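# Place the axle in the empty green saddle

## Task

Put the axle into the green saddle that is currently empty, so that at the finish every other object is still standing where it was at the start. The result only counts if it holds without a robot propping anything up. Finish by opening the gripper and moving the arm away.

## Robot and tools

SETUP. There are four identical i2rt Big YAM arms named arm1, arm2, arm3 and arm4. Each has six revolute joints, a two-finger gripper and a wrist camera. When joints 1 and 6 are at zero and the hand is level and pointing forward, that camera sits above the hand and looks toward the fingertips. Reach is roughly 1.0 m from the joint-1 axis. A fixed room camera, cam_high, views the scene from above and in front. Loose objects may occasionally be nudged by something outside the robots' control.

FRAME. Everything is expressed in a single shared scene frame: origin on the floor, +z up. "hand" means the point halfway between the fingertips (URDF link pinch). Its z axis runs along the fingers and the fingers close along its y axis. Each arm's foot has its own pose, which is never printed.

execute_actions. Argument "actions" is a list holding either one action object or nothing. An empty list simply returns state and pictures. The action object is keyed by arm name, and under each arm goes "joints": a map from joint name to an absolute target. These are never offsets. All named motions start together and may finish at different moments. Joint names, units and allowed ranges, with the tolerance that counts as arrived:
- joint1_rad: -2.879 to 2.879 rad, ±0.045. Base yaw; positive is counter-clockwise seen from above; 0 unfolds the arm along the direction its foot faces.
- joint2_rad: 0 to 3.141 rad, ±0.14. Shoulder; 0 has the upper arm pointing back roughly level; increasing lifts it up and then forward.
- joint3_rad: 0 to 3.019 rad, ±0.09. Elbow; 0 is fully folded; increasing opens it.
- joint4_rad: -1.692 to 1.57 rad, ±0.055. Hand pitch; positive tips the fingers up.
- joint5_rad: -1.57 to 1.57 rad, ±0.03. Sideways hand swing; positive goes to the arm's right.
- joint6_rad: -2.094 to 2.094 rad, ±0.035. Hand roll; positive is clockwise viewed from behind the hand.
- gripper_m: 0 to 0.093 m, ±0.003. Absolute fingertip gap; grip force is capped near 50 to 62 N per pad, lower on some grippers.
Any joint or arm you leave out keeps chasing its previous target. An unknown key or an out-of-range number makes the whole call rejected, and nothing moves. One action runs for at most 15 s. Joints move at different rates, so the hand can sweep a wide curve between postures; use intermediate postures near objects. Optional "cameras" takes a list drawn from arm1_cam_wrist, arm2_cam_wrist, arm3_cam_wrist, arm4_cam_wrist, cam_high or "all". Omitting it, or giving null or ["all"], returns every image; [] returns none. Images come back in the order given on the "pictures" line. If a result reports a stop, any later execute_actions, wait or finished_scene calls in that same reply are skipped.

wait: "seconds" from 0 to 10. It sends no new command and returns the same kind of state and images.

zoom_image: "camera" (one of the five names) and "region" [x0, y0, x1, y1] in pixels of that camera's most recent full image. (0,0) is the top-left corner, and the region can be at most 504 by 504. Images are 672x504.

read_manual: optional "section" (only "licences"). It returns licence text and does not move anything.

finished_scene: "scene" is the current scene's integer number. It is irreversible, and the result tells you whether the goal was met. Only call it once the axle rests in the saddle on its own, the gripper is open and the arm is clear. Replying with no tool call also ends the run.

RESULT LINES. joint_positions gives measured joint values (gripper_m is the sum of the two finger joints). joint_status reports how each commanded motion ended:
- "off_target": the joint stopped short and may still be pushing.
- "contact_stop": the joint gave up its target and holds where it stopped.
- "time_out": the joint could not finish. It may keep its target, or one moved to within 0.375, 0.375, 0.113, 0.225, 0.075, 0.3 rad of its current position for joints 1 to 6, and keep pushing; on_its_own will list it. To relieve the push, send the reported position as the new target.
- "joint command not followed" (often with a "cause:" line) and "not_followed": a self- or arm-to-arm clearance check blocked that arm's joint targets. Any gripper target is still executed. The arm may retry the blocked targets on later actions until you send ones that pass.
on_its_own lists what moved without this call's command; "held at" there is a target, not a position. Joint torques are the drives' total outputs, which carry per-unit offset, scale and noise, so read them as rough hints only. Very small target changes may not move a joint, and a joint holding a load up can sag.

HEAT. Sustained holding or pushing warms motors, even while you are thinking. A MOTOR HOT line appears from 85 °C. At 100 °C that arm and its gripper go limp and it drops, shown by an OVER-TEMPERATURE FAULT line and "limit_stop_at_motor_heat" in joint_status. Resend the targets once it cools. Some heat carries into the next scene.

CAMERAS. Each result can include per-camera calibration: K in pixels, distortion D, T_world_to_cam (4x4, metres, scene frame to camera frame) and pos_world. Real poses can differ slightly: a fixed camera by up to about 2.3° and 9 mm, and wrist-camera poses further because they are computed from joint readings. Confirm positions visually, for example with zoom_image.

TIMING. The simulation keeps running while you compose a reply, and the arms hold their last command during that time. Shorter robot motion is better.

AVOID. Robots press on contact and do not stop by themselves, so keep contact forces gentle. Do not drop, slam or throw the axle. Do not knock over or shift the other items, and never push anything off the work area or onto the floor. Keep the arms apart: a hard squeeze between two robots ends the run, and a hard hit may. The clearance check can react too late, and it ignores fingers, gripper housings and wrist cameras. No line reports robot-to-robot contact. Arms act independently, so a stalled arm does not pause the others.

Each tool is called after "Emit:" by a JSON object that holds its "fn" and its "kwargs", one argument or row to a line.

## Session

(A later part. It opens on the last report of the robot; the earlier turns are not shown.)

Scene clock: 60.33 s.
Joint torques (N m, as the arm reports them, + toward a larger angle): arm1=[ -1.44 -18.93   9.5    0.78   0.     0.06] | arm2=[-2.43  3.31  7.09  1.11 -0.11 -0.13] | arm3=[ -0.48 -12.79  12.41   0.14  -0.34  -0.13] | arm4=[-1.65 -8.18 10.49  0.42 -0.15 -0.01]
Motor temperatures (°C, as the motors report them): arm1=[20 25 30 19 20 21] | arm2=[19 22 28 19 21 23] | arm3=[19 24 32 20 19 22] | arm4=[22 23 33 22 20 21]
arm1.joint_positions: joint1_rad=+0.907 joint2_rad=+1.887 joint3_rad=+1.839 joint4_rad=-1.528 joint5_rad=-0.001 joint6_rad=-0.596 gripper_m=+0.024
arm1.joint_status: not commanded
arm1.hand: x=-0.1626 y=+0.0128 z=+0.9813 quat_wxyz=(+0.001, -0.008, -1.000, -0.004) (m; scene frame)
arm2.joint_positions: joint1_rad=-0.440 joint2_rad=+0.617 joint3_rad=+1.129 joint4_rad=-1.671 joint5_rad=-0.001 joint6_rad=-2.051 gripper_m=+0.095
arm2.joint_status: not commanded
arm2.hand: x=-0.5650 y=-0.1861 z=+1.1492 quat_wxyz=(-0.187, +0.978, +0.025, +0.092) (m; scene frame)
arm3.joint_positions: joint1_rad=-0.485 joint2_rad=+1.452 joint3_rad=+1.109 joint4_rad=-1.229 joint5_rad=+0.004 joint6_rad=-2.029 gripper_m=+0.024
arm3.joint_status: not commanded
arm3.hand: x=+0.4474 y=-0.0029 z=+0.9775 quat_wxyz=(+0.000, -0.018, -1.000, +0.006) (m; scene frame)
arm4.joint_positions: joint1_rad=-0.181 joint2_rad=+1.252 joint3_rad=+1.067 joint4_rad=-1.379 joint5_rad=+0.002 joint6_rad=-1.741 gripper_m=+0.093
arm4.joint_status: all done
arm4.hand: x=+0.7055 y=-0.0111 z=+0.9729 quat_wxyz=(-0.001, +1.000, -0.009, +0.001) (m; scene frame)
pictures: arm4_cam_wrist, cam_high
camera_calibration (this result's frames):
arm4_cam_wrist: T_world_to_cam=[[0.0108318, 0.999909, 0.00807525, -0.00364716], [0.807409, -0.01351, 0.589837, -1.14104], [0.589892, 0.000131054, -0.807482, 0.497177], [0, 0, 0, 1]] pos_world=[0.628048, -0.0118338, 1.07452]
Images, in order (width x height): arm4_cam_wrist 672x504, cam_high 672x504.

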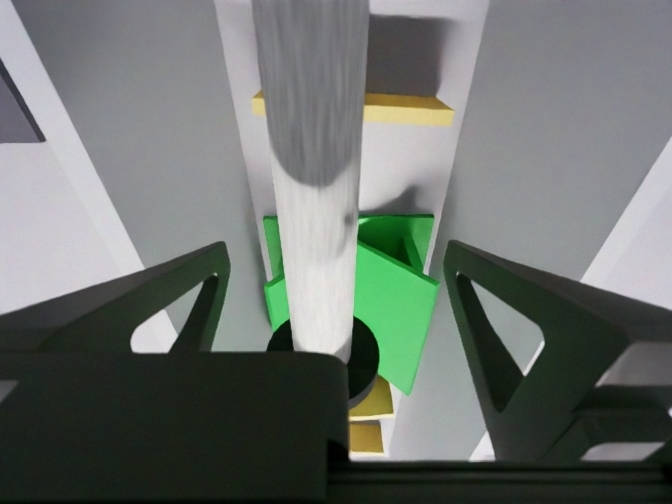

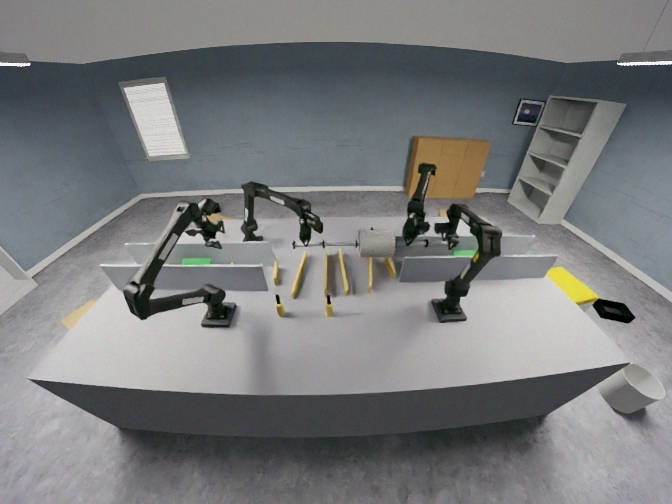

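Emit:
{"fn": "execute_actions", "kwargs": {
  "actions": [
    {"arm4": {"joints": {"gripper_m": 0.0}}}
  ],
  "cameras": ["arm4_cam_wrist"]
}}

Scene clock: 61.17 s.
Joint torques (N m, as the arm reports them, + toward a larger angle): arm1=[ -0.84 -19.69   9.71   0.69  -0.07   0.05] | arm2=[-2.48  3.42  7.04  1.11 -0.09 -0.13] | arm3=[ -0.35 -12.58  12.47   0.57  -0.52  -0.11] | arm4=[-1.47 -8.27 10.25  0.56 -0.18 -0.02]
Motor temperatures (°C, as the motors report them): arm1=[20 25 30 19 20 21] | arm2=[19 22 28 19 21 23] | arm3=[19 24 32 20 19 22] | arm4=[22 23 33 22 20 21]
arm1.joint_positions: joint1_rad=+0.907 joint2_rad=+1.887 joint3_rad=+1.839 joint4_rad=-1.526 joint5_rad=+0.000 joint6_rad=-0.596 gripper_m=+0.024
arm1.joint_status: not commanded
arm1.hand: x=-0.1626 y=+0.0120 z=+0.9813 quat_wxyz=(+0.000, -0.009, -1.000, -0.003) (m; scene frame)
arm2.joint_positions: joint1_rad=-0.440 joint2_rad=+0.617 joint3_rad=+1.129 joint4_rad=-1.671 joint5_rad=-0.001 joint6_rad=-2.051 gripper_m=+0.095
arm2.joint_status: not commanded
arm2.hand: x=-0.5650 y=-0.1861 z=+1.1492 quat_wxyz=(-0.187, +0.978, +0.025, +0.092) (m; scene frame)
arm3.joint_positions: joint1_rad=-0.486 joint2_rad=+1.452 joint3_rad=+1.109 joint4_rad=-1.239 joint5_rad=+0.008 joint6_rad=-2.031 gripper_m=+0.024
arm3.joint_status: not commanded
arm3.hand: x=+0.4475 y=-0.0002 z=+0.9776 quat_wxyz=(-0.001, -0.017, -1.000, +0.001) (m; scene frame)
arm4.joint_positions: joint1_rad=-0.181 joint2_rad=+1.253 joint3_rad=+1.066 joint4_rad=-1.383 joint5_rad=+0.002 joint6_rad=-1.742 gripper_m=+0.024
arm4.joint_status: gripper_m off_target (ended at +0.024, target +0.000)
arm4.hand: x=+0.7056 y=-0.0121 z=+0.9726 quat_wxyz=(+0.001, +1.000, -0.009, +0.001) (m; scene frame)
pictures: arm4_cam_wrist
camera_calibration (this result's frames):
arm4_cam_wrist: T_world_to_cam=[[0.0104487, 0.99994, 0.00343329, 0.00220581], [0.807478, -0.0104627, 0.589805, -1.14093], [0.589806, -0.00339038, -0.807538, 0.496999], [0, 0, 0, 1]] pos_world=[0.628123, -0.0124579, 1.07427]
Images, in order (width x height): arm4_cam_wrist 672x504.

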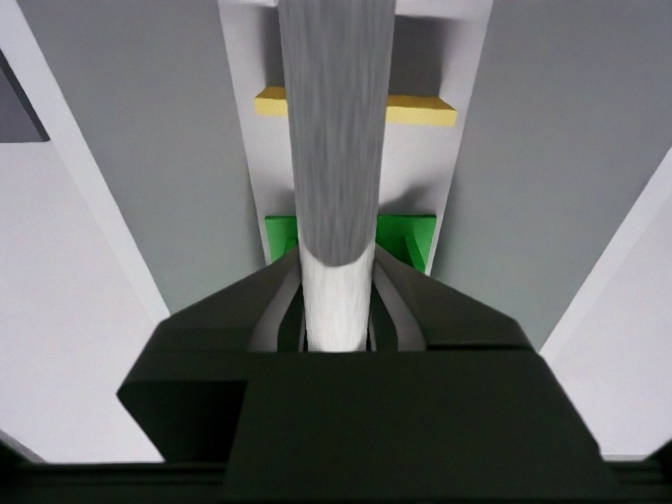

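Emit:
{"fn": "execute_actions", "kwargs": {
  "actions": [
    {"arm3": {"joints": {"gripper_m": 0.093, "joint1_rad": -0.9, "joint2_rad": 0.95, "joint3_rad": 1.25, "joint6_rad": -2.09}}, "arm4": {"joints": {"joint1_rad": 0.247, "joint2_rad": 1.218, "joint3_rad": 1.12, "joint4_rad": -1.41, "joint6_rad": -1.308}}, "arm1": {"joints": {"joint1_rad": 0.72, "joint2_rad": 1.56, "joint3_rad": 1.493, "joint4_rad": -1.436, "joint6_rad": -0.775}}}
  ],
  "cameras": ["arm1_cam_wrist", "arm4_cam_wrist", "cam_high"]
}}

Scene clock: 64.10 s.
Joint torques (N m, as the arm reports them, + toward a larger angle): arm1=[ -0.77 -15.15  10.62   0.39  -0.07   0.17] | arm2=[-2.56  3.48  7.09  1.05 -0.09 -0.15] | arm3=[-1.31 -3.6  10.31  1.73 -0.15 -0.09] | arm4=[ -0.38 -11.23  13.41  -0.28   0.11   0.21]
Motor temperatures (°C, as the motors report them): arm1=[20 25 30 19 20 21] | arm2=[19 22 28 19 21 23] | arm3=[19 24 32 20 19 22] | arm4=[22 23 33 22 20 21]
arm1.joint_positions: joint1_rad=+0.716 joint2_rad=+1.594 joint3_rad=+1.473 joint4_rad=-1.442 joint5_rad=+0.001 joint6_rad=-0.791 gripper_m=+0.024
arm1.joint_status: all done
arm1.hand: x=-0.3084 y=+0.0033 z=+0.9915 quat_wxyz=(-0.004, -0.007, -1.000, +0.001) (m; scene frame)
arm2.joint_positions: joint1_rad=-0.440 joint2_rad=+0.617 joint3_rad=+1.129 joint4_rad=-1.671 joint5_rad=-0.001 joint6_rad=-2.051 gripper_m=+0.095
arm2.joint_status: not commanded
arm2.hand: x=-0.5650 y=-0.1861 z=+1.1492 quat_wxyz=(-0.187, +0.978, +0.025, +0.092) (m; scene frame)
arm3.joint_positions: joint1_rad=-0.890 joint2_rad=+0.952 joint3_rad=+1.226 joint4_rad=-1.239 joint5_rad=+0.001 joint6_rad=-2.082 gripper_m=+0.093
arm3.joint_status: all done
arm3.hand: x=+0.3528 y=+0.1287 z=+1.2146 quat_wxyz=(+0.191, -0.186, -0.935, +0.234) (m; scene frame)
arm4.joint_positions: joint1_rad=+0.238 joint2_rad=+1.245 joint3_rad=+1.068 joint4_rad=-1.400 joint5_rad=-0.004 joint6_rad=-1.323 gripper_m=+0.024
arm4.joint_status: all done
arm4.hand: x=+0.5624 y=-0.0188 z=+0.9760 quat_wxyz=(+0.005, +1.000, -0.009, -0.002) (m; scene frame)
pictures: arm1_cam_wrist, arm4_cam_wrist, cam_high
camera_calibration (this result's frames):
arm1_cam_wrist: T_world_to_cam=[[-0.0101925, -0.999931, 0.00580675, -0.00503014], [-0.803013, 0.0116454, 0.595847, -0.831368], [-0.595874, 0.00141026, -0.803077, 0.736214], [0, 0, 0, 1]] pos_world=[-0.22896, 0.00361359, 1.08663]
arm4_cam_wrist: T_world_to_cam=[[0.00971111, 0.999945, -0.00389172, 0.0179518], [0.810831, -0.00559672, 0.585254, -1.0247], [0.5852, -0.00883899, -0.810841, 0.589859], [0, 0, 0, 1]] pos_world=[0.485495, -0.018472, 1.07806]
Images, in order (width x height): arm1_cam_wrist 672x504, arm4_cam_wrist 672x504, cam_high 672x504.

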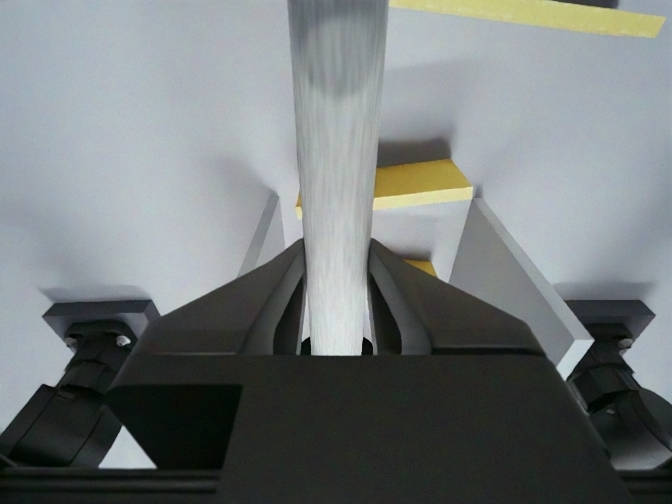

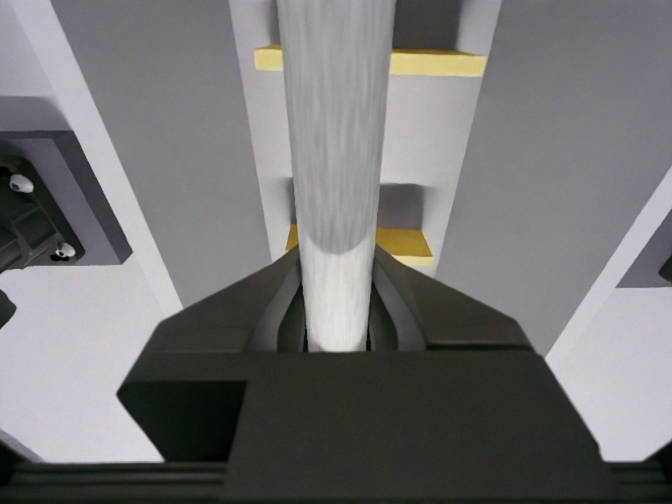

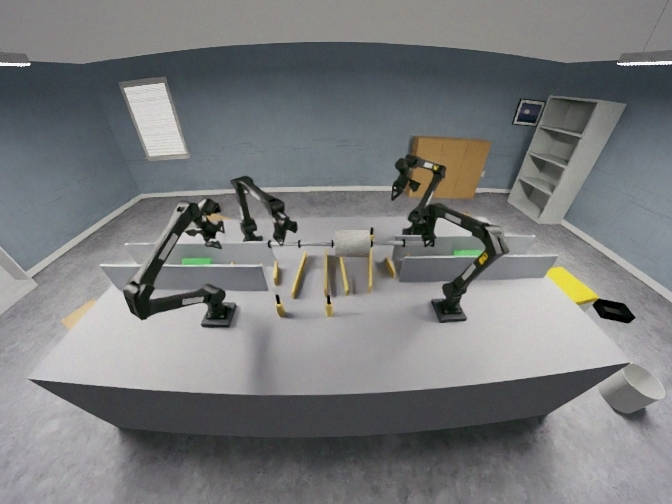

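Emit:
{"fn": "execute_actions", "kwargs": {
  "actions": [
    {"arm3": {"joints": {"gripper_m": 0.03, "joint1_rad": -1.4, "joint2_rad": 0.5, "joint4_rad": -1.65}}, "arm4": {"joints": {"joint1_rad": 0.80, "joint2_rad": 1.485, "joint3_rad": 1.442, "joint4_rad": -1.41, "joint6_rad": -0.76}}, "arm1": {"joints": {"joint1_rad": 0.172, "joint2_rad": 1.296, "joint3_rad": 1.20, "joint4_rad": -1.422, "joint6_rad": -1.325}}, "arm2": {"joints": {"gripper_m": 0.03}}}
  ],
  "cameras": ["arm1_cam_wrist", "arm4_cam_wrist", "cam_high"]
}}

Scene clock: 66.17 s.
Joint torques (N m, as the arm reports them, + toward a larger angle): arm1=[ -1.74 -11.23  10.04   0.28  -0.22   0.04] | arm2=[-2.57  3.34  7.08  1.08 -0.11 -0.15] | arm3=[-1.6   3.54  8.41  1.3  -0.15 -0.07] | arm4=[ -1.55 -17.95  15.68   0.08   0.23   0.04]
Motor temperatures (°C, as the motors report them): arm1=[20 25 30 19 20 21] | arm2=[19 22 28 19 21 23] | arm3=[19 24 32 20 19 22] | arm4=[22 23 34 22 20 21]
arm1.joint_positions: joint1_rad=+0.172 joint2_rad=+1.323 joint3_rad=+1.185 joint4_rad=-1.423 joint5_rad=+0.004 joint6_rad=-1.331 gripper_m=+0.024
arm1.joint_status: all done
arm1.hand: x=-0.5589 y=-0.0173 z=+0.9910 quat_wxyz=(+0.000, -0.009, -1.000, +0.003) (m; scene frame)
arm2.joint_positions: joint1_rad=-0.440 joint2_rad=+0.617 joint3_rad=+1.129 joint4_rad=-1.671 joint5_rad=-0.001 joint6_rad=-2.052 gripper_m=+0.030
arm2.joint_status: all done
arm2.hand: x=-0.5650 y=-0.1861 z=+1.1492 quat_wxyz=(-0.187, +0.978, +0.025, +0.092) (m; scene frame)
arm3.joint_positions: joint1_rad=-1.386 joint2_rad=+0.502 joint3_rad=+1.229 joint4_rad=-1.638 joint5_rad=+0.001 joint6_rad=-2.082 gripper_m=+0.030
arm3.joint_status: all done
arm3.hand: x=+0.4822 y=+0.3294 z=+1.2643 quat_wxyz=(+0.260, -0.407, -0.854, +0.193) (m; scene frame)
arm4.joint_positions: joint1_rad=+0.810 joint2_rad=+1.529 joint3_rad=+1.362 joint4_rad=-1.404 joint5_rad=-0.006 joint6_rad=-0.758 gripper_m=+0.024
arm4.joint_status: all done
arm4.hand: x=+0.3160 y=-0.0366 z=+0.9807 quat_wxyz=(+0.004, +1.000, -0.006, -0.003) (m; scene frame)
pictures: arm1_cam_wrist, arm4_cam_wrist, cam_high
camera_calibration (this result's frames):
arm1_cam_wrist: T_world_to_cam=[[-0.0151245, -0.999838, 0.00973964, -0.0348051], [-0.79905, 0.0179416, 0.600997, -1.03481], [-0.601074, 0.00130732, -0.799192, 0.579853], [0, 0, 0, 1]] pos_world=[-0.478856, -0.0169913, 1.08567]
arm4_cam_wrist: T_world_to_cam=[[0.00360503, 0.999992, -0.00191726, 0.0381016], [0.811749, -0.00180671, 0.584003, -0.826754], [0.583995, -0.00366169, -0.811749, 0.739159], [0, 0, 0, 1]] pos_world=[0.239314, -0.0368884, 1.08291]
Images, in order (width x height): arm1_cam_wrist 672x504, arm4_cam_wrist 672x504, cam_high 672x504.

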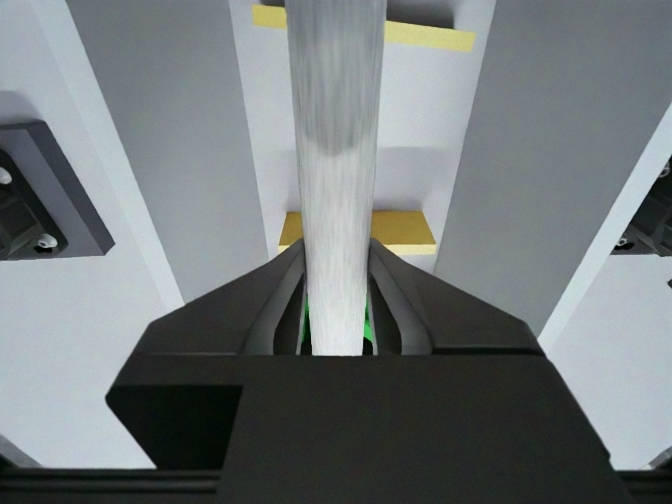

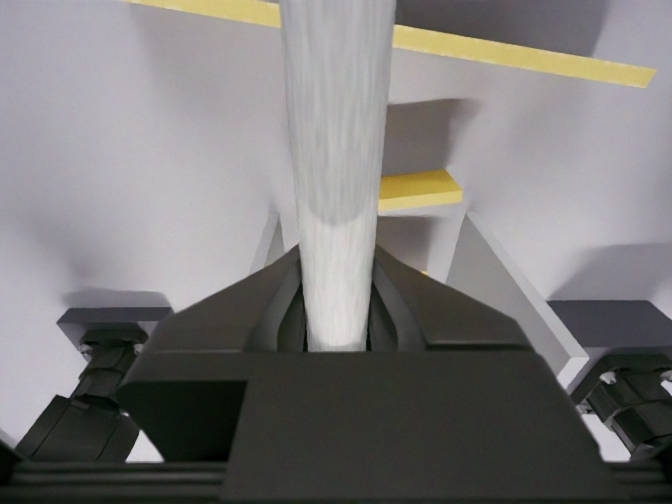

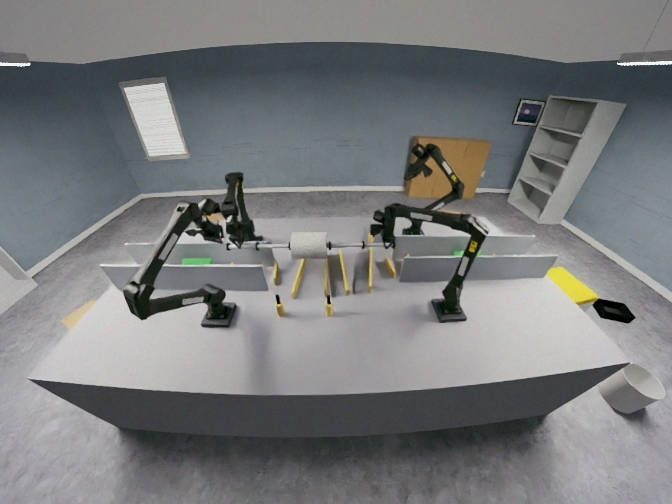

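Emit:
{"fn": "execute_actions", "kwargs": {
  "actions": [
    {"arm4": {"joints": {"joint1_rad": 1.002, "joint2_rad": 1.803, "joint3_rad": 1.868, "joint4_rad": -1.505, "joint6_rad": -0.56}}, "arm1": {"joints": {"joint1_rad": -0.275, "joint6_rad": -1.775}}, "arm2": {"joints": {"joint1_rad": -0.52, "joint2_rad": 0.8}}}
  ],
  "cameras": ["arm2_cam_wrist", "arm4_cam_wrist", "cam_high"]
}}

Scene clock: 68.00 s.
Joint torques (N m, as the arm reports them, + toward a larger angle): arm1=[ -1.74 -11.11   9.72   0.29  -0.29  -0.08] | arm2=[-2.82 -0.11  7.41  0.75 -0.1  -0.12] | arm3=[-1.63  3.63  8.41  1.28 -0.16 -0.08] | arm4=[ -1.78 -23.73  15.67   0.2    0.31  -0.13]
Motor temperatures (°C, as the motors report them): arm1=[20 25 30 19 20 21] | arm2=[19 22 28 19 21 23] | arm3=[19 24 32 20 19 22] | arm4=[22 23 34 22 20 21]
arm1.joint_positions: joint1_rad=-0.268 joint2_rad=+1.323 joint3_rad=+1.185 joint4_rad=-1.423 joint5_rad=+0.005 joint6_rad=-1.767 gripper_m=+0.024
arm1.joint_status: all done
arm1.hand: x=-0.7227 y=-0.0171 z=+0.9906 quat_wxyz=(+0.002, -0.011, -1.000, +0.002) (m; scene frame)
arm2.joint_positions: joint1_rad=-0.510 joint2_rad=+0.802 joint3_rad=+1.129 joint4_rad=-1.671 joint5_rad=-0.001 joint6_rad=-2.052 gripper_m=+0.030
arm2.joint_status: all done
arm2.hand: x=-0.5340 y=-0.1558 z=+1.1158 quat_wxyz=(-0.104, +0.993, -0.009, +0.055) (m; scene frame)
arm3.joint_positions: joint1_rad=-1.386 joint2_rad=+0.502 joint3_rad=+1.229 joint4_rad=-1.638 joint5_rad=+0.001 joint6_rad=-2.082 gripper_m=+0.030
arm3.joint_status: not commanded
arm3.hand: x=+0.4822 y=+0.3294 z=+1.2643 quat_wxyz=(+0.260, -0.407, -0.854, +0.193) (m; scene frame)
arm4.joint_positions: joint1_rad=+1.016 joint2_rad=+1.851 joint3_rad=+1.787 joint4_rad=-1.501 joint5_rad=-0.007 joint6_rad=-0.543 gripper_m=+0.024
arm4.joint_status: all done
arm4.hand: x=+0.1539 y=-0.0434 z=+0.9841 quat_wxyz=(+0.003, +1.000, -0.010, -0.005) (m; scene frame)
pictures: arm2_cam_wrist, arm4_cam_wrist, cam_high
camera_calibration (this result's frames):
arm2_cam_wrist: T_world_to_cam=[[0.000687329, 0.979957, 0.199209, -0.0663961], [0.746421, -0.133072, 0.652034, -0.340339], [0.665474, 0.148246, -0.731551, 1.31935], [0, 0, 0, 1]] pos_world=[-0.623912, -0.175813, 1.20031]
arm4_cam_wrist: T_world_to_cam=[[0.0123827, 0.999923, -0.0000528858, 0.0423097], [0.814507, -0.0100558, 0.580067, -0.694026], [0.580022, -0.00722585, -0.814569, 0.839772], [0, 0, 0, 1]] pos_world=[0.077678, -0.0432175, 1.08664]
Images, in order (width x height): arm2_cam_wrist 672x504, arm4_cam_wrist 672x504, cam_high 672x504.

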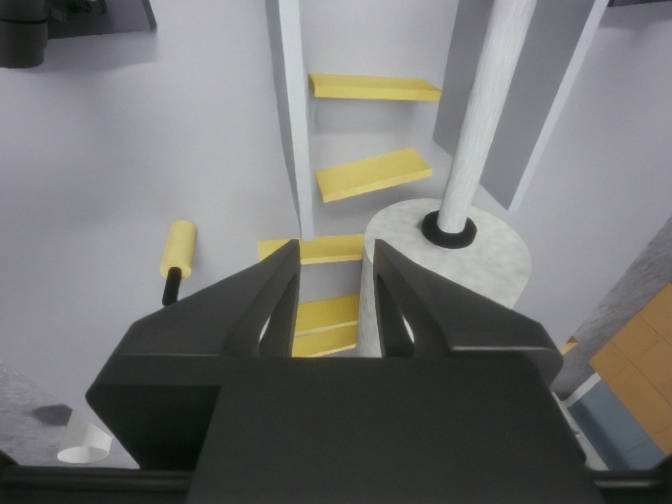

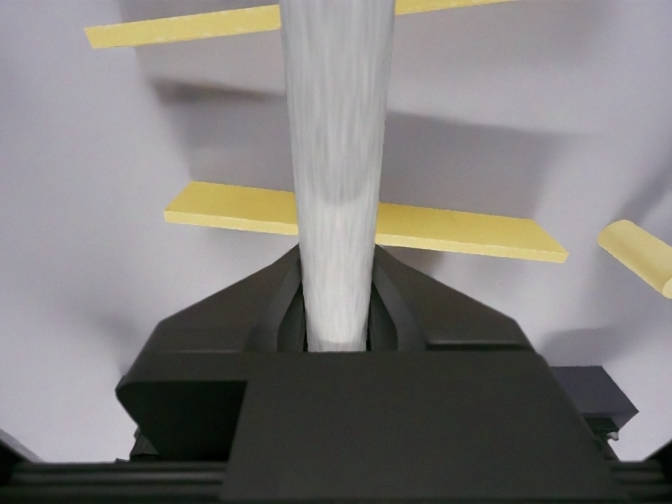

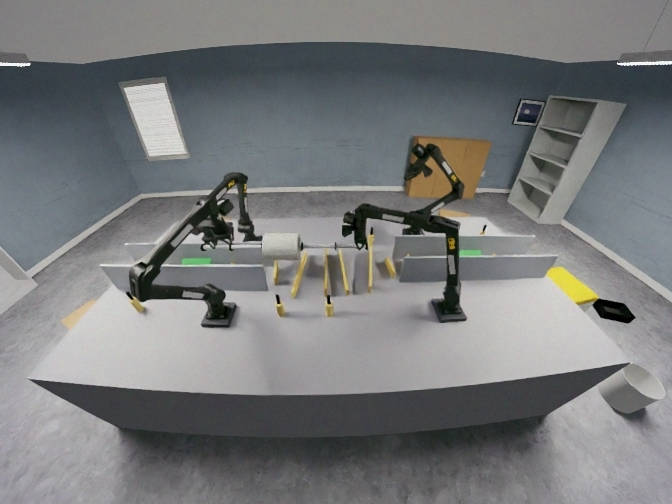

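Emit:
{"fn": "zoom_image", "kwargs": {
  "camera": "arm2_cam_wrist",
  "region": [380, 140, 560, 275]
}}

Region (380, 140, 560, 275) of arm2_cam_wrist's 672x504 image, scaled by 2.800, with more detail than that image has; it fills the top 378 rows of this view, and the rest is white.

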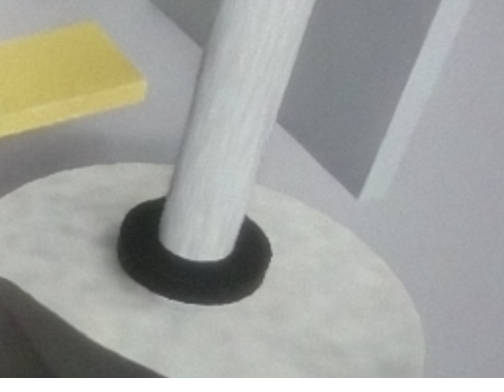

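Emit:
{"fn": "zoom_image", "kwargs": {
  "camera": "cam_high",
  "region": [180, 190, 390, 290]
}}

Region (180, 190, 390, 290) of cam_high's 672x504 image, scaled by 2.400, with more detail than that image has; it fills the top 240 rows of this view, and the rest is white.

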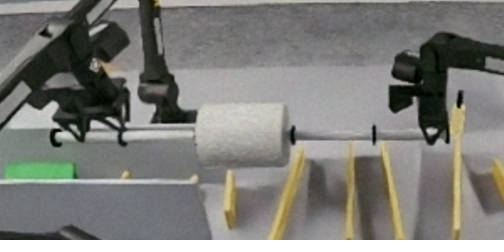

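Emit:
{"fn": "execute_actions", "kwargs": {
  "actions": [
    {"arm2": {"joints": {"joint1_rad": -0.485, "joint2_rad": 1.322, "joint3_rad": 1.19, "joint4_rad": -1.39, "joint6_rad": -2.03, "gripper_m": 0.093}}}
  ],
  "cameras": ["arm2_cam_wrist", "cam_high"]
}}

Scene clock: 72.67 s.
Joint torques (N m, as the arm reports them, + toward a larger angle): arm1=[ -1.4  -11.27  10.05   0.2   -0.25  -0.07] | arm2=[-0.42 -9.36  9.31  1.07 -0.12  0.01] | arm3=[-1.63  3.65  8.38  1.29 -0.15 -0.08] | arm4=[ -2.11 -24.05  15.91   0.29   0.29  -0.09]
Motor temperatures (°C, as the motors report them): arm1=[20 25 30 19 20 21] | arm2=[19 22 28 19 21 23] | arm3=[19 24 31 20 19 22] | arm4=[22 24 36 22 20 21]
arm1.joint_positions: joint1_rad=-0.268 joint2_rad=+1.323 joint3_rad=+1.185 joint4_rad=-1.423 joint5_rad=+0.005 joint6_rad=-1.767 gripper_m=+0.024
arm1.joint_status: not commanded
arm1.hand: x=-0.7227 y=-0.0171 z=+0.9906 quat_wxyz=(+0.002, -0.010, -1.000, +0.002) (m; scene frame)
arm2.joint_positions: joint1_rad=-0.497 joint2_rad=+1.326 joint3_rad=+1.161 joint4_rad=-1.400 joint5_rad=-0.001 joint6_rad=-2.038 gripper_m=+0.093
arm2.joint_status: all done
arm2.hand: x=-0.4656 y=-0.0212 z=+0.9899 quat_wxyz=(-0.006, +1.000, -0.010, +0.003) (m; scene frame)
arm3.joint_positions: joint1_rad=-1.386 joint2_rad=+0.502 joint3_rad=+1.229 joint4_rad=-1.638 joint5_rad=+0.001 joint6_rad=-2.082 gripper_m=+0.030
arm3.joint_status: not commanded
arm3.hand: x=+0.4822 y=+0.3294 z=+1.2643 quat_wxyz=(+0.260, -0.407, -0.854, +0.193) (m; scene frame)
arm4.joint_positions: joint1_rad=+1.016 joint2_rad=+1.851 joint3_rad=+1.787 joint4_rad=-1.501 joint5_rad=-0.007 joint6_rad=-0.543 gripper_m=+0.024
arm4.joint_status: not commanded
arm4.hand: x=+0.1539 y=-0.0434 z=+0.9841 quat_wxyz=(+0.003, +1.000, -0.010, -0.005) (m; scene frame)
pictures: arm2_cam_wrist, cam_high
camera_calibration (this result's frames):
arm2_cam_wrist: T_world_to_cam=[[0.0140304, 0.999886, 0.00553095, 0.0251015], [0.812165, -0.0146226, 0.583244, -0.190133], [0.583259, -0.00369111, -0.812278, 1.20021], [0, 0, 0, 1]] pos_world=[-0.545966, -0.0234488, 1.08566]
Images, in order (width x height): arm2_cam_wrist 672x504, cam_high 672x504.

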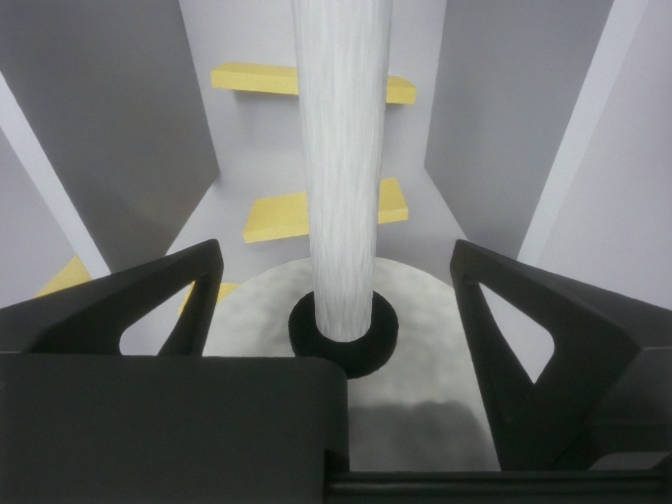

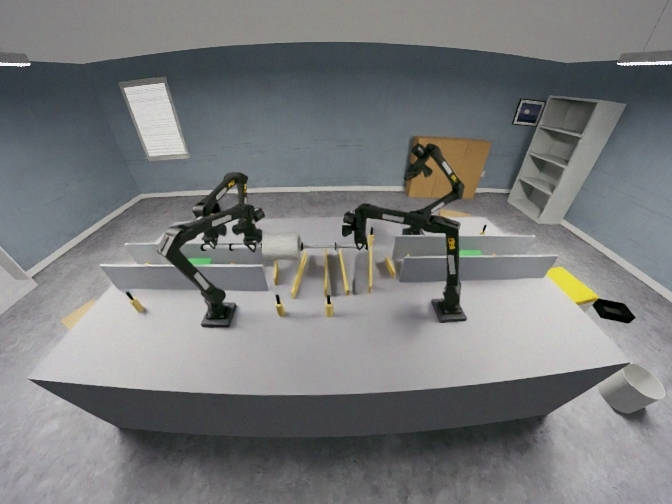

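Emit:
{"fn": "execute_actions", "kwargs": {
  "actions": [
    {"arm2": {"joints": {"gripper_m": 0.0}}}
  ],
  "cameras": ["arm2_cam_wrist"]
}}

Scene clock: 73.67 s.
Joint torques (N m, as the arm reports them, + toward a larger angle): arm1=[ -1.77 -11.12  10.17   0.39  -0.21  -0.03] | arm2=[-0.14 -9.51  9.33  0.85 -0.05  0.02] | arm3=[-1.63  3.66  8.4   1.31 -0.16 -0.08] | arm4=[ -2.03 -23.92  15.86   0.2    0.32  -0.1 ]
Motor temperatures (°C, as the motors report them): arm1=[20 25 30 19 20 21] | arm2=[19 22 28 19 21 23] | arm3=[19 24 31 20 19 22] | arm4=[22 24 36 22 20 21]
arm1.joint_positions: joint1_rad=-0.268 joint2_rad=+1.323 joint3_rad=+1.185 joint4_rad=-1.422 joint5_rad=+0.005 joint6_rad=-1.768 gripper_m=+0.024
arm1.joint_status: not commanded
arm1.hand: x=-0.7229 y=-0.0174 z=+0.9906 quat_wxyz=(+0.002, -0.010, -1.000, +0.002) (m; scene frame)
arm2.joint_positions: joint1_rad=-0.496 joint2_rad=+1.326 joint3_rad=+1.161 joint4_rad=-1.393 joint5_rad=-0.002 joint6_rad=-2.038 gripper_m=+0.024
arm2.joint_status: gripper_m off_target (ended at +0.024, target +0.000)
arm2.hand: x=-0.4657 y=-0.0192 z=+0.9899 quat_wxyz=(-0.010, +1.000, -0.009, +0.004) (m; scene frame)
arm3.joint_positions: joint1_rad=-1.386 joint2_rad=+0.502 joint3_rad=+1.229 joint4_rad=-1.638 joint5_rad=+0.001 joint6_rad=-2.082 gripper_m=+0.030
arm3.joint_status: not commanded
arm3.hand: x=+0.4822 y=+0.3294 z=+1.2643 quat_wxyz=(+0.260, -0.407, -0.854, +0.193) (m; scene frame)
arm4.joint_positions: joint1_rad=+1.016 joint2_rad=+1.851 joint3_rad=+1.787 joint4_rad=-1.501 joint5_rad=-0.008 joint6_rad=-0.544 gripper_m=+0.024
arm4.joint_status: not commanded
arm4.hand: x=+0.1539 y=-0.0434 z=+0.9841 quat_wxyz=(+0.003, +1.000, -0.010, -0.005) (m; scene frame)
pictures: arm2_cam_wrist
camera_calibration (this result's frames):
arm2_cam_wrist: T_world_to_cam=[[0.0120713, 0.999847, 0.0126683, 0.0150911], [0.810997, -0.0172008, 0.584797, -0.192226], [0.584926, 0.00321466, -0.811081, 1.19998], [0, 0, 0, 1]] pos_world=[-0.546188, -0.0222528, 1.0855]
Images, in order (width x height): arm2_cam_wrist 672x504.

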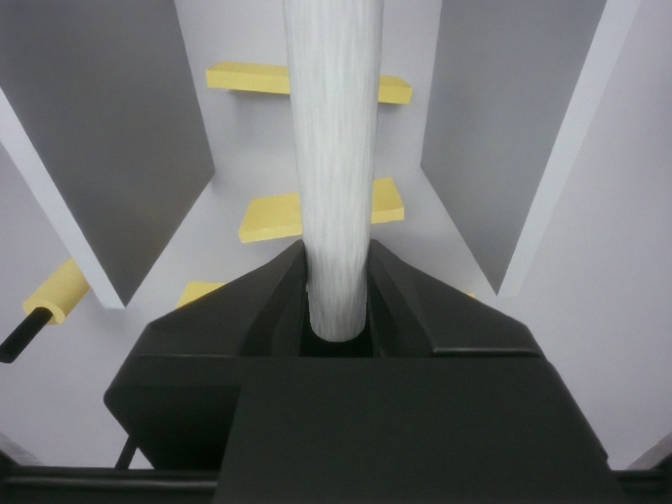

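Emit:
{"fn": "execute_actions", "kwargs": {
  "actions": [
    {"arm1": {"joints": {"gripper_m": 0.093, "joint2_rad": 1.0, "joint3_rad": 1.58, "joint4_rad": -1.5}}, "arm2": {"joints": {"joint2_rad": 1.295, "joint3_rad": 1.215}}, "arm4": {"joints": {"joint2_rad": 1.82, "joint3_rad": 1.85}}}
  ],
  "cameras": ["arm2_cam_wrist", "cam_high"]
}}

Scene clock: 75.93 s.
Joint torques (N m, as the arm reports them, + toward a larger angle): arm1=[-2.31 -5.61  9.65  0.66 -0.21  0.02] | arm2=[ -0.62 -11.6   10.85   0.61  -0.14   0.  ] | arm3=[-1.68  3.52  8.4   1.26 -0.15 -0.07] | arm4=[ -1.77 -22.51  14.4    0.23   0.12  -0.11]
Motor temperatures (°C, as the motors report them): arm1=[20 24 30 19 20 21] | arm2=[19 22 29 19 21 23] | arm3=[19 24 31 20 19 22] | arm4=[22 24 36 22 20 21]
arm1.joint_positions: joint1_rad=-0.268 joint2_rad=+1.007 joint3_rad=+1.566 joint4_rad=-1.491 joint5_rad=+0.004 joint6_rad=-1.768 gripper_m=+0.093
arm1.joint_status: all done
arm1.hand: x=-0.7174 y=+0.0088 z=+1.2669 quat_wxyz=(+0.066, -0.011, -0.950, +0.305) (m; scene frame)
arm2.joint_positions: joint1_rad=-0.495 joint2_rad=+1.326 joint3_rad=+1.161 joint4_rad=-1.389 joint5_rad=+0.000 joint6_rad=-2.038 gripper_m=+0.024
arm2.joint_status: all done
arm2.hand: x=-0.4651 y=-0.0184 z=+0.9900 quat_wxyz=(-0.011, +1.000, -0.009, +0.006) (m; scene frame)
arm3.joint_positions: joint1_rad=-1.386 joint2_rad=+0.502 joint3_rad=+1.229 joint4_rad=-1.638 joint5_rad=+0.001 joint6_rad=-2.082 gripper_m=+0.030
arm3.joint_status: not commanded
arm3.hand: x=+0.4822 y=+0.3294 z=+1.2643 quat_wxyz=(+0.260, -0.407, -0.854, +0.193) (m; scene frame)
arm4.joint_positions: joint1_rad=+1.015 joint2_rad=+1.850 joint3_rad=+1.788 joint4_rad=-1.501 joint5_rad=-0.003 joint6_rad=-0.545 gripper_m=+0.024
arm4.joint_status: all done
arm4.hand: x=+0.1544 y=-0.0425 z=+0.9846 quat_wxyz=(+0.001, +1.000, -0.009, -0.005) (m; scene frame)
pictures: arm2_cam_wrist, cam_high
camera_calibration (this result's frames):
arm2_cam_wrist: T_world_to_cam=[[0.0113059, 0.999823, 0.0150166, 0.0116232], [0.808777, -0.0179745, 0.587841, -0.196716], [0.588007, 0.00549902, -0.808837, 1.19894], [0, 0, 0, 1]] pos_world=[-0.546018, -0.02175, 1.08521]
Images, in order (width x height): arm2_cam_wrist 672x504, cam_high 672x504.

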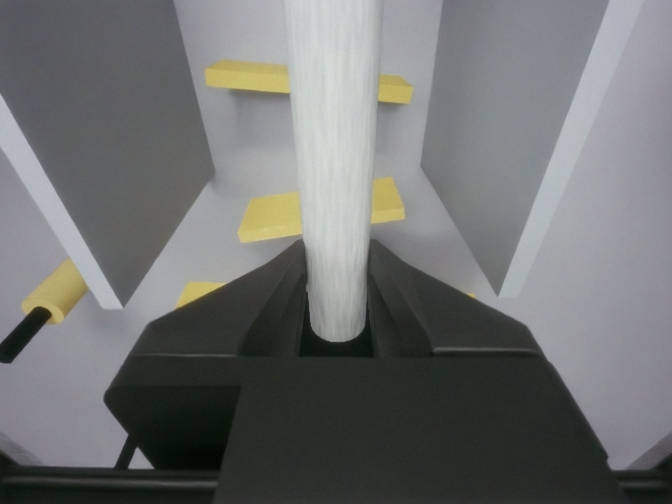

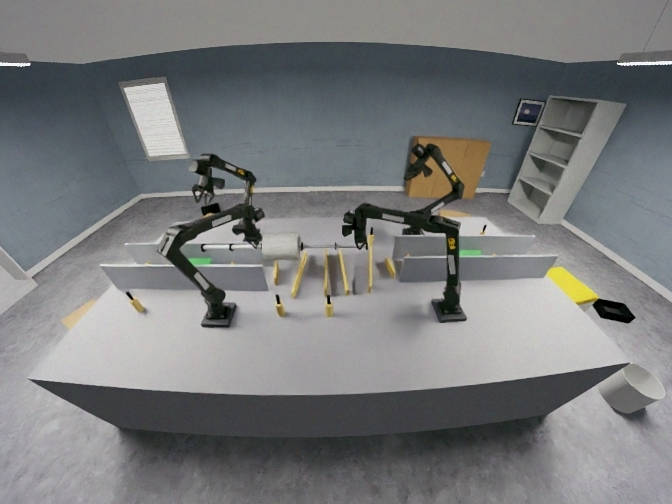

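Emit:
{"fn": "execute_actions", "kwargs": {
  "actions": [
    {"arm1": {"joints": {"gripper_m": 0.03, "joint1_rad": 0.784, "joint2_rad": 1.04, "joint3_rad": 1.79, "joint4_rad": -1.505, "joint6_rad": -0.696}}, "arm2": {"joints": {"joint1_rad": -0.278, "joint2_rad": 1.182, "joint3_rad": 1.094, "joint4_rad": -1.415, "joint6_rad": -1.82}}, "arm4": {"joints": {"joint1_rad": 1.092, "joint2_rad": 2.028, "joint3_rad": 2.175, "joint4_rad": -1.615, "joint6_rad": -0.47}}}
  ],
  "cameras": ["arm2_cam_wrist", "arm4_cam_wrist", "cam_high"]
}}

Scene clock: 79.03 s.
Joint torques (N m, as the arm reports them, + toward a larger angle): arm1=[-1.57 -5.55 12.18  1.01 -0.11  0.13] | arm2=[-1.11 -9.18  9.53  0.47 -0.07  0.03] | arm3=[-1.65  3.57  8.42  1.27 -0.16 -0.08] | arm4=[ -1.49 -25.81  15.12   0.03   0.15  -0.09]
Motor temperatures (°C, as the motors report them): arm1=[20 24 30 19 20 21] | arm2=[19 22 29 19 21 23] | arm3=[19 24 30 20 19 22] | arm4=[22 25 37 22 20 21]
arm1.joint_positions: joint1_rad=+0.782 joint2_rad=+1.045 joint3_rad=+1.739 joint4_rad=-1.498 joint5_rad=+0.003 joint6_rad=-0.711 gripper_m=+0.030
arm1.joint_status: all done
arm1.hand: x=-0.3796 y=+0.1083 z=+1.3355 quat_wxyz=(-0.280, -0.014, -0.928, +0.247) (m; scene frame)
arm2.joint_positions: joint1_rad=-0.283 joint2_rad=+1.209 joint3_rad=+1.060 joint4_rad=-1.409 joint5_rad=-0.002 joint6_rad=-1.831 gripper_m=+0.024
arm2.joint_status: all done
arm2.hand: x=-0.5513 y=-0.0318 z=+0.9897 quat_wxyz=(-0.010, +1.000, -0.007, +0.003) (m; scene frame)
arm3.joint_positions: joint1_rad=-1.386 joint2_rad=+0.502 joint3_rad=+1.229 joint4_rad=-1.638 joint5_rad=+0.001 joint6_rad=-2.082 gripper_m=+0.030
arm3.joint_status: not commanded
arm3.hand: x=+0.4822 y=+0.3294 z=+1.2643 quat_wxyz=(+0.260, -0.407, -0.854, +0.193) (m; scene frame)
arm4.joint_positions: joint1_rad=+1.102 joint2_rad=+2.058 joint3_rad=+2.105 joint4_rad=-1.607 joint5_rad=-0.003 joint6_rad=-0.458 gripper_m=+0.024
arm4.joint_status: all done
arm4.hand: x=+0.0685 y=-0.0544 z=+0.9841 quat_wxyz=(+0.000, +1.000, -0.009, -0.006) (m; scene frame)
pictures: arm2_cam_wrist, arm4_cam_wrist, cam_high
camera_calibration (this result's frames):
arm2_cam_wrist: T_world_to_cam=[[0.00673164, 0.999897, 0.0126544, 0.025821], [0.81244, -0.0128467, 0.582903, -0.120062], [0.583006, 0.00635705, -0.812443, 1.2503], [0, 0, 0, 1]] pos_world=[-0.631564, -0.035309, 1.08546]
arm4_cam_wrist: T_world_to_cam=[[0.011285, 0.999925, 0.00478585, 0.049733], [0.815422, -0.0119727, 0.578744, -0.623469], [0.578758, -0.00262865, -0.815495, 0.890486], [0, 0, 0, 1]] pos_world=[-0.0075463, -0.0548531, 1.08678]
Images, in order (width x height): arm2_cam_wrist 672x504, arm4_cam_wrist 672x504, cam_high 672x504.

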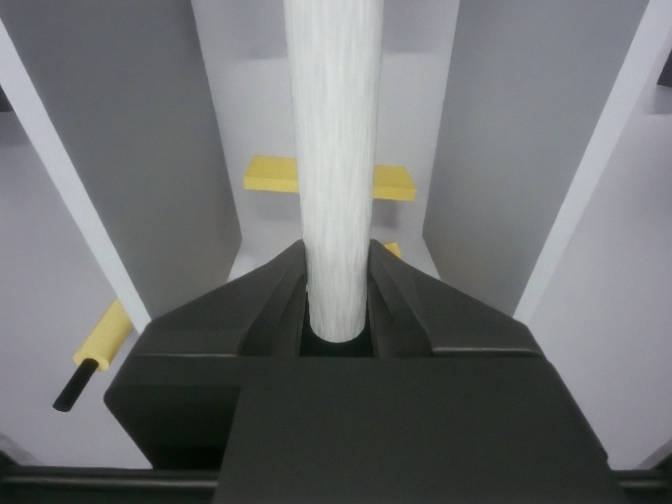

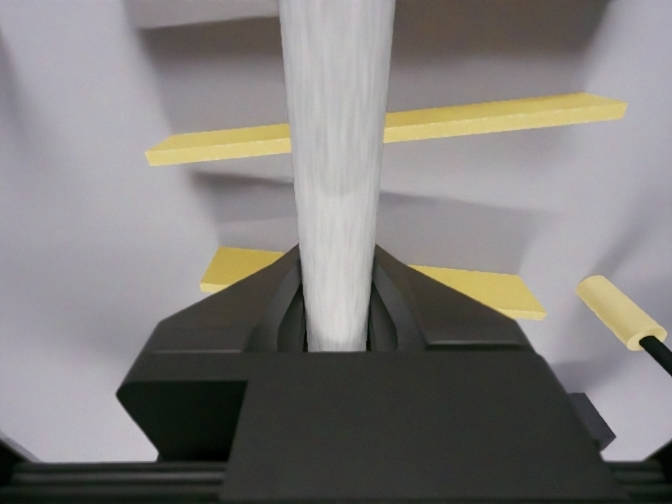

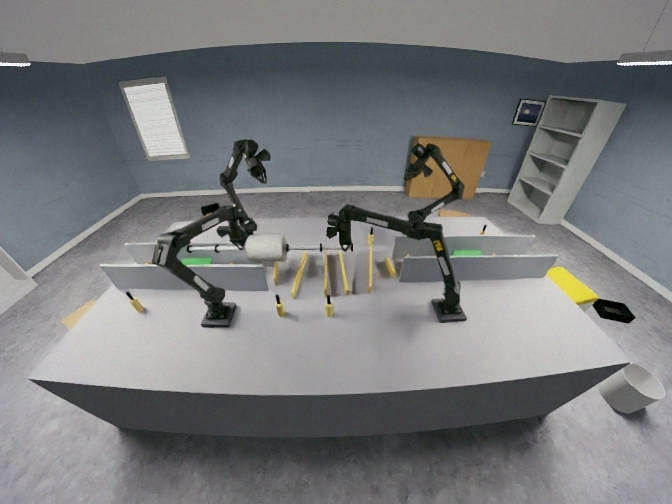

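Emit:
{"fn": "execute_actions", "kwargs": {
  "actions": [
    {"arm1": {"joints": {"gripper_m": 0.093, "joint1_rad": 0.80, "joint2_rad": 1.86, "joint3_rad": 1.83, "joint4_rad": -1.515}}}
  ],
  "cameras": ["arm1_cam_wrist", "cam_high"]
}}

Scene clock: 80.87 s.
Joint torques (N m, as the arm reports them, + toward a larger angle): arm1=[ -1.06 -18.73  10.37  -0.26  -0.15   0.18] | arm2=[-1.22 -9.3   9.59  0.42 -0.06  0.02] | arm3=[-1.69  3.6   8.41  1.3  -0.16 -0.07] | arm4=[ -1.19 -25.91  15.12   0.07   0.13  -0.06]
Motor temperatures (°C, as the motors report them): arm1=[20 24 30 19 20 21] | arm2=[19 22 29 19 21 23] | arm3=[19 24 30 20 19 22] | arm4=[22 25 37 22 20 21]
arm1.joint_positions: joint1_rad=+0.794 joint2_rad=+1.880 joint3_rad=+1.811 joint4_rad=-1.507 joint5_rad=+0.003 joint6_rad=-0.709 gripper_m=+0.093
arm1.joint_status: all done
arm1.hand: x=-0.2062 y=-0.0376 z=+0.9740 quat_wxyz=(+0.002, -0.008, -1.000, -0.003) (m; scene frame)
arm2.joint_positions: joint1_rad=-0.283 joint2_rad=+1.209 joint3_rad=+1.060 joint4_rad=-1.409 joint5_rad=-0.002 joint6_rad=-1.831 gripper_m=+0.024
arm2.joint_status: not commanded
arm2.hand: x=-0.5513 y=-0.0318 z=+0.9897 quat_wxyz=(-0.010, +1.000, -0.007, +0.003) (m; scene frame)
arm3.joint_positions: joint1_rad=-1.386 joint2_rad=+0.502 joint3_rad=+1.229 joint4_rad=-1.638 joint5_rad=+0.001 joint6_rad=-2.082 gripper_m=+0.030
arm3.joint_status: not commanded
arm3.hand: x=+0.4822 y=+0.3294 z=+1.2643 quat_wxyz=(+0.260, -0.407, -0.854, +0.193) (m; scene frame)
arm4.joint_positions: joint1_rad=+1.102 joint2_rad=+2.058 joint3_rad=+2.105 joint4_rad=-1.607 joint5_rad=-0.003 joint6_rad=-0.458 gripper_m=+0.024
arm4.joint_status: not commanded
arm4.hand: x=+0.0685 y=-0.0544 z=+0.9841 quat_wxyz=(+0.000, +1.000, -0.009, -0.006) (m; scene frame)
pictures: arm1_cam_wrist, cam_high
camera_calibration (this result's frames):
arm1_cam_wrist: T_world_to_cam=[[-0.0139206, -0.999901, -0.00216674, -0.0377993], [-0.796318, 0.00977576, 0.604799, -0.745893], [-0.604718, 0.0101446, -0.796375, 0.7751], [0, 0, 0, 1]] pos_world=[-0.125778, -0.0383669, 1.0683]
Images, in order (width x height): arm1_cam_wrist 672x504, cam_high 672x504.

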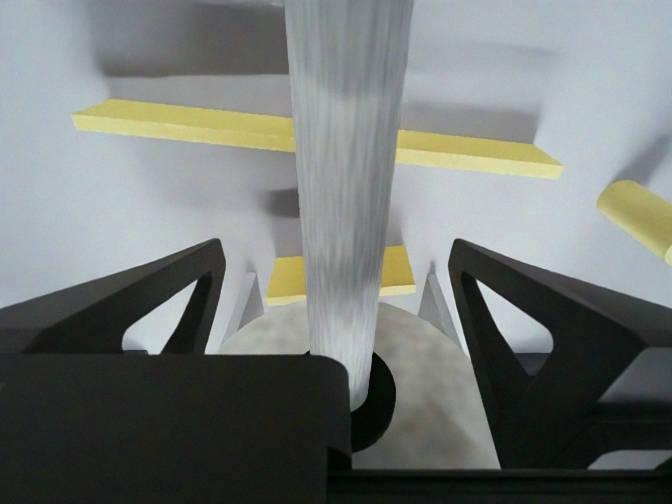

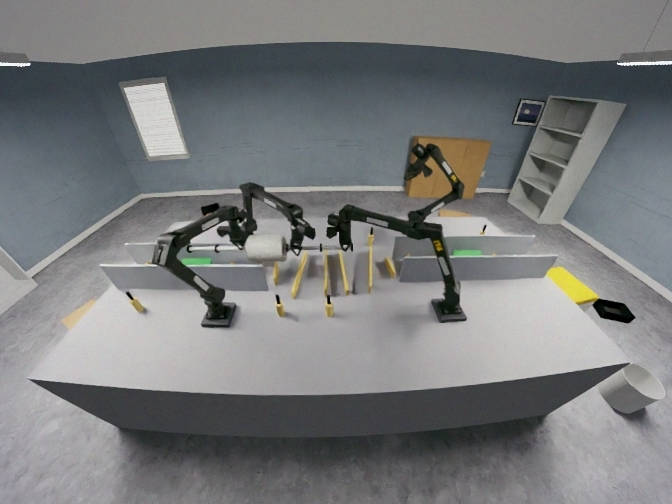

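Emit:
{"fn": "execute_actions", "kwargs": {
  "actions": [
    {"arm1": {"joints": {"gripper_m": 0.0}}}
  ],
  "cameras": ["arm1_cam_wrist"]
}}

Scene clock: 81.77 s.
Joint torques (N m, as the arm reports them, + toward a larger angle): arm1=[ -2.38 -17.76  10.48  -0.25  -0.19   0.16] | arm2=[-0.96 -9.07  9.66  0.33 -0.07  0.04] | arm3=[-1.63  3.64  8.38  1.29 -0.16 -0.07] | arm4=[ -2.16 -24.93  14.64   0.04   0.    -0.03]
Motor temperatures (°C, as the motors report them): arm1=[20 24 30 19 20 21] | arm2=[19 22 30 19 21 23] | arm3=[19 24 30 20 19 22] | arm4=[22 25 37 22 20 21]
arm1.joint_positions: joint1_rad=+0.794 joint2_rad=+1.880 joint3_rad=+1.811 joint4_rad=-1.505 joint5_rad=+0.005 joint6_rad=-0.710 gripper_m=+0.024
arm1.joint_status: gripper_m off_target (ended at +0.024, target +0.000)
arm1.hand: x=-0.2063 y=-0.0385 z=+0.9740 quat_wxyz=(+0.002, -0.008, -1.000, -0.002) (m; scene frame)
arm2.joint_positions: joint1_rad=-0.283 joint2_rad=+1.209 joint3_rad=+1.060 joint4_rad=-1.408 joint5_rad=-0.002 joint6_rad=-1.831 gripper_m=+0.024
arm2.joint_status: not commanded
arm2.hand: x=-0.5512 y=-0.0316 z=+0.9897 quat_wxyz=(-0.010, +1.000, -0.007, +0.003) (m; scene frame)
arm3.joint_positions: joint1_rad=-1.386 joint2_rad=+0.502 joint3_rad=+1.229 joint4_rad=-1.638 joint5_rad=+0.001 joint6_rad=-2.082 gripper_m=+0.030
arm3.joint_status: not commanded
arm3.hand: x=+0.4822 y=+0.3294 z=+1.2643 quat_wxyz=(+0.260, -0.407, -0.854, +0.193) (m; scene frame)
arm4.joint_positions: joint1_rad=+1.102 joint2_rad=+2.058 joint3_rad=+2.107 joint4_rad=-1.607 joint5_rad=+0.000 joint6_rad=-0.459 gripper_m=+0.024
arm4.joint_status: not commanded
arm4.hand: x=+0.0686 y=-0.0536 z=+0.9847 quat_wxyz=(-0.001, +1.000, -0.009, -0.006) (m; scene frame)
pictures: arm1_cam_wrist
camera_calibration (this result's frames):
arm1_cam_wrist: T_world_to_cam=[[-0.0139161, -0.999902, 0.00134794, -0.0421047], [-0.796281, 0.0118976, 0.60481, -0.745828], [-0.604767, 0.00734329, -0.796369, 0.774961], [0, 0, 0, 1]] pos_world=[-0.125804, -0.0389178, 1.0683]
Images, in order (width x height): arm1_cam_wrist 672x504.

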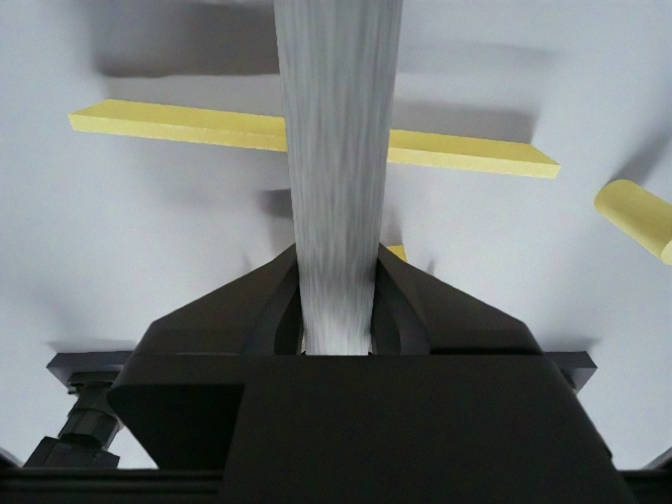

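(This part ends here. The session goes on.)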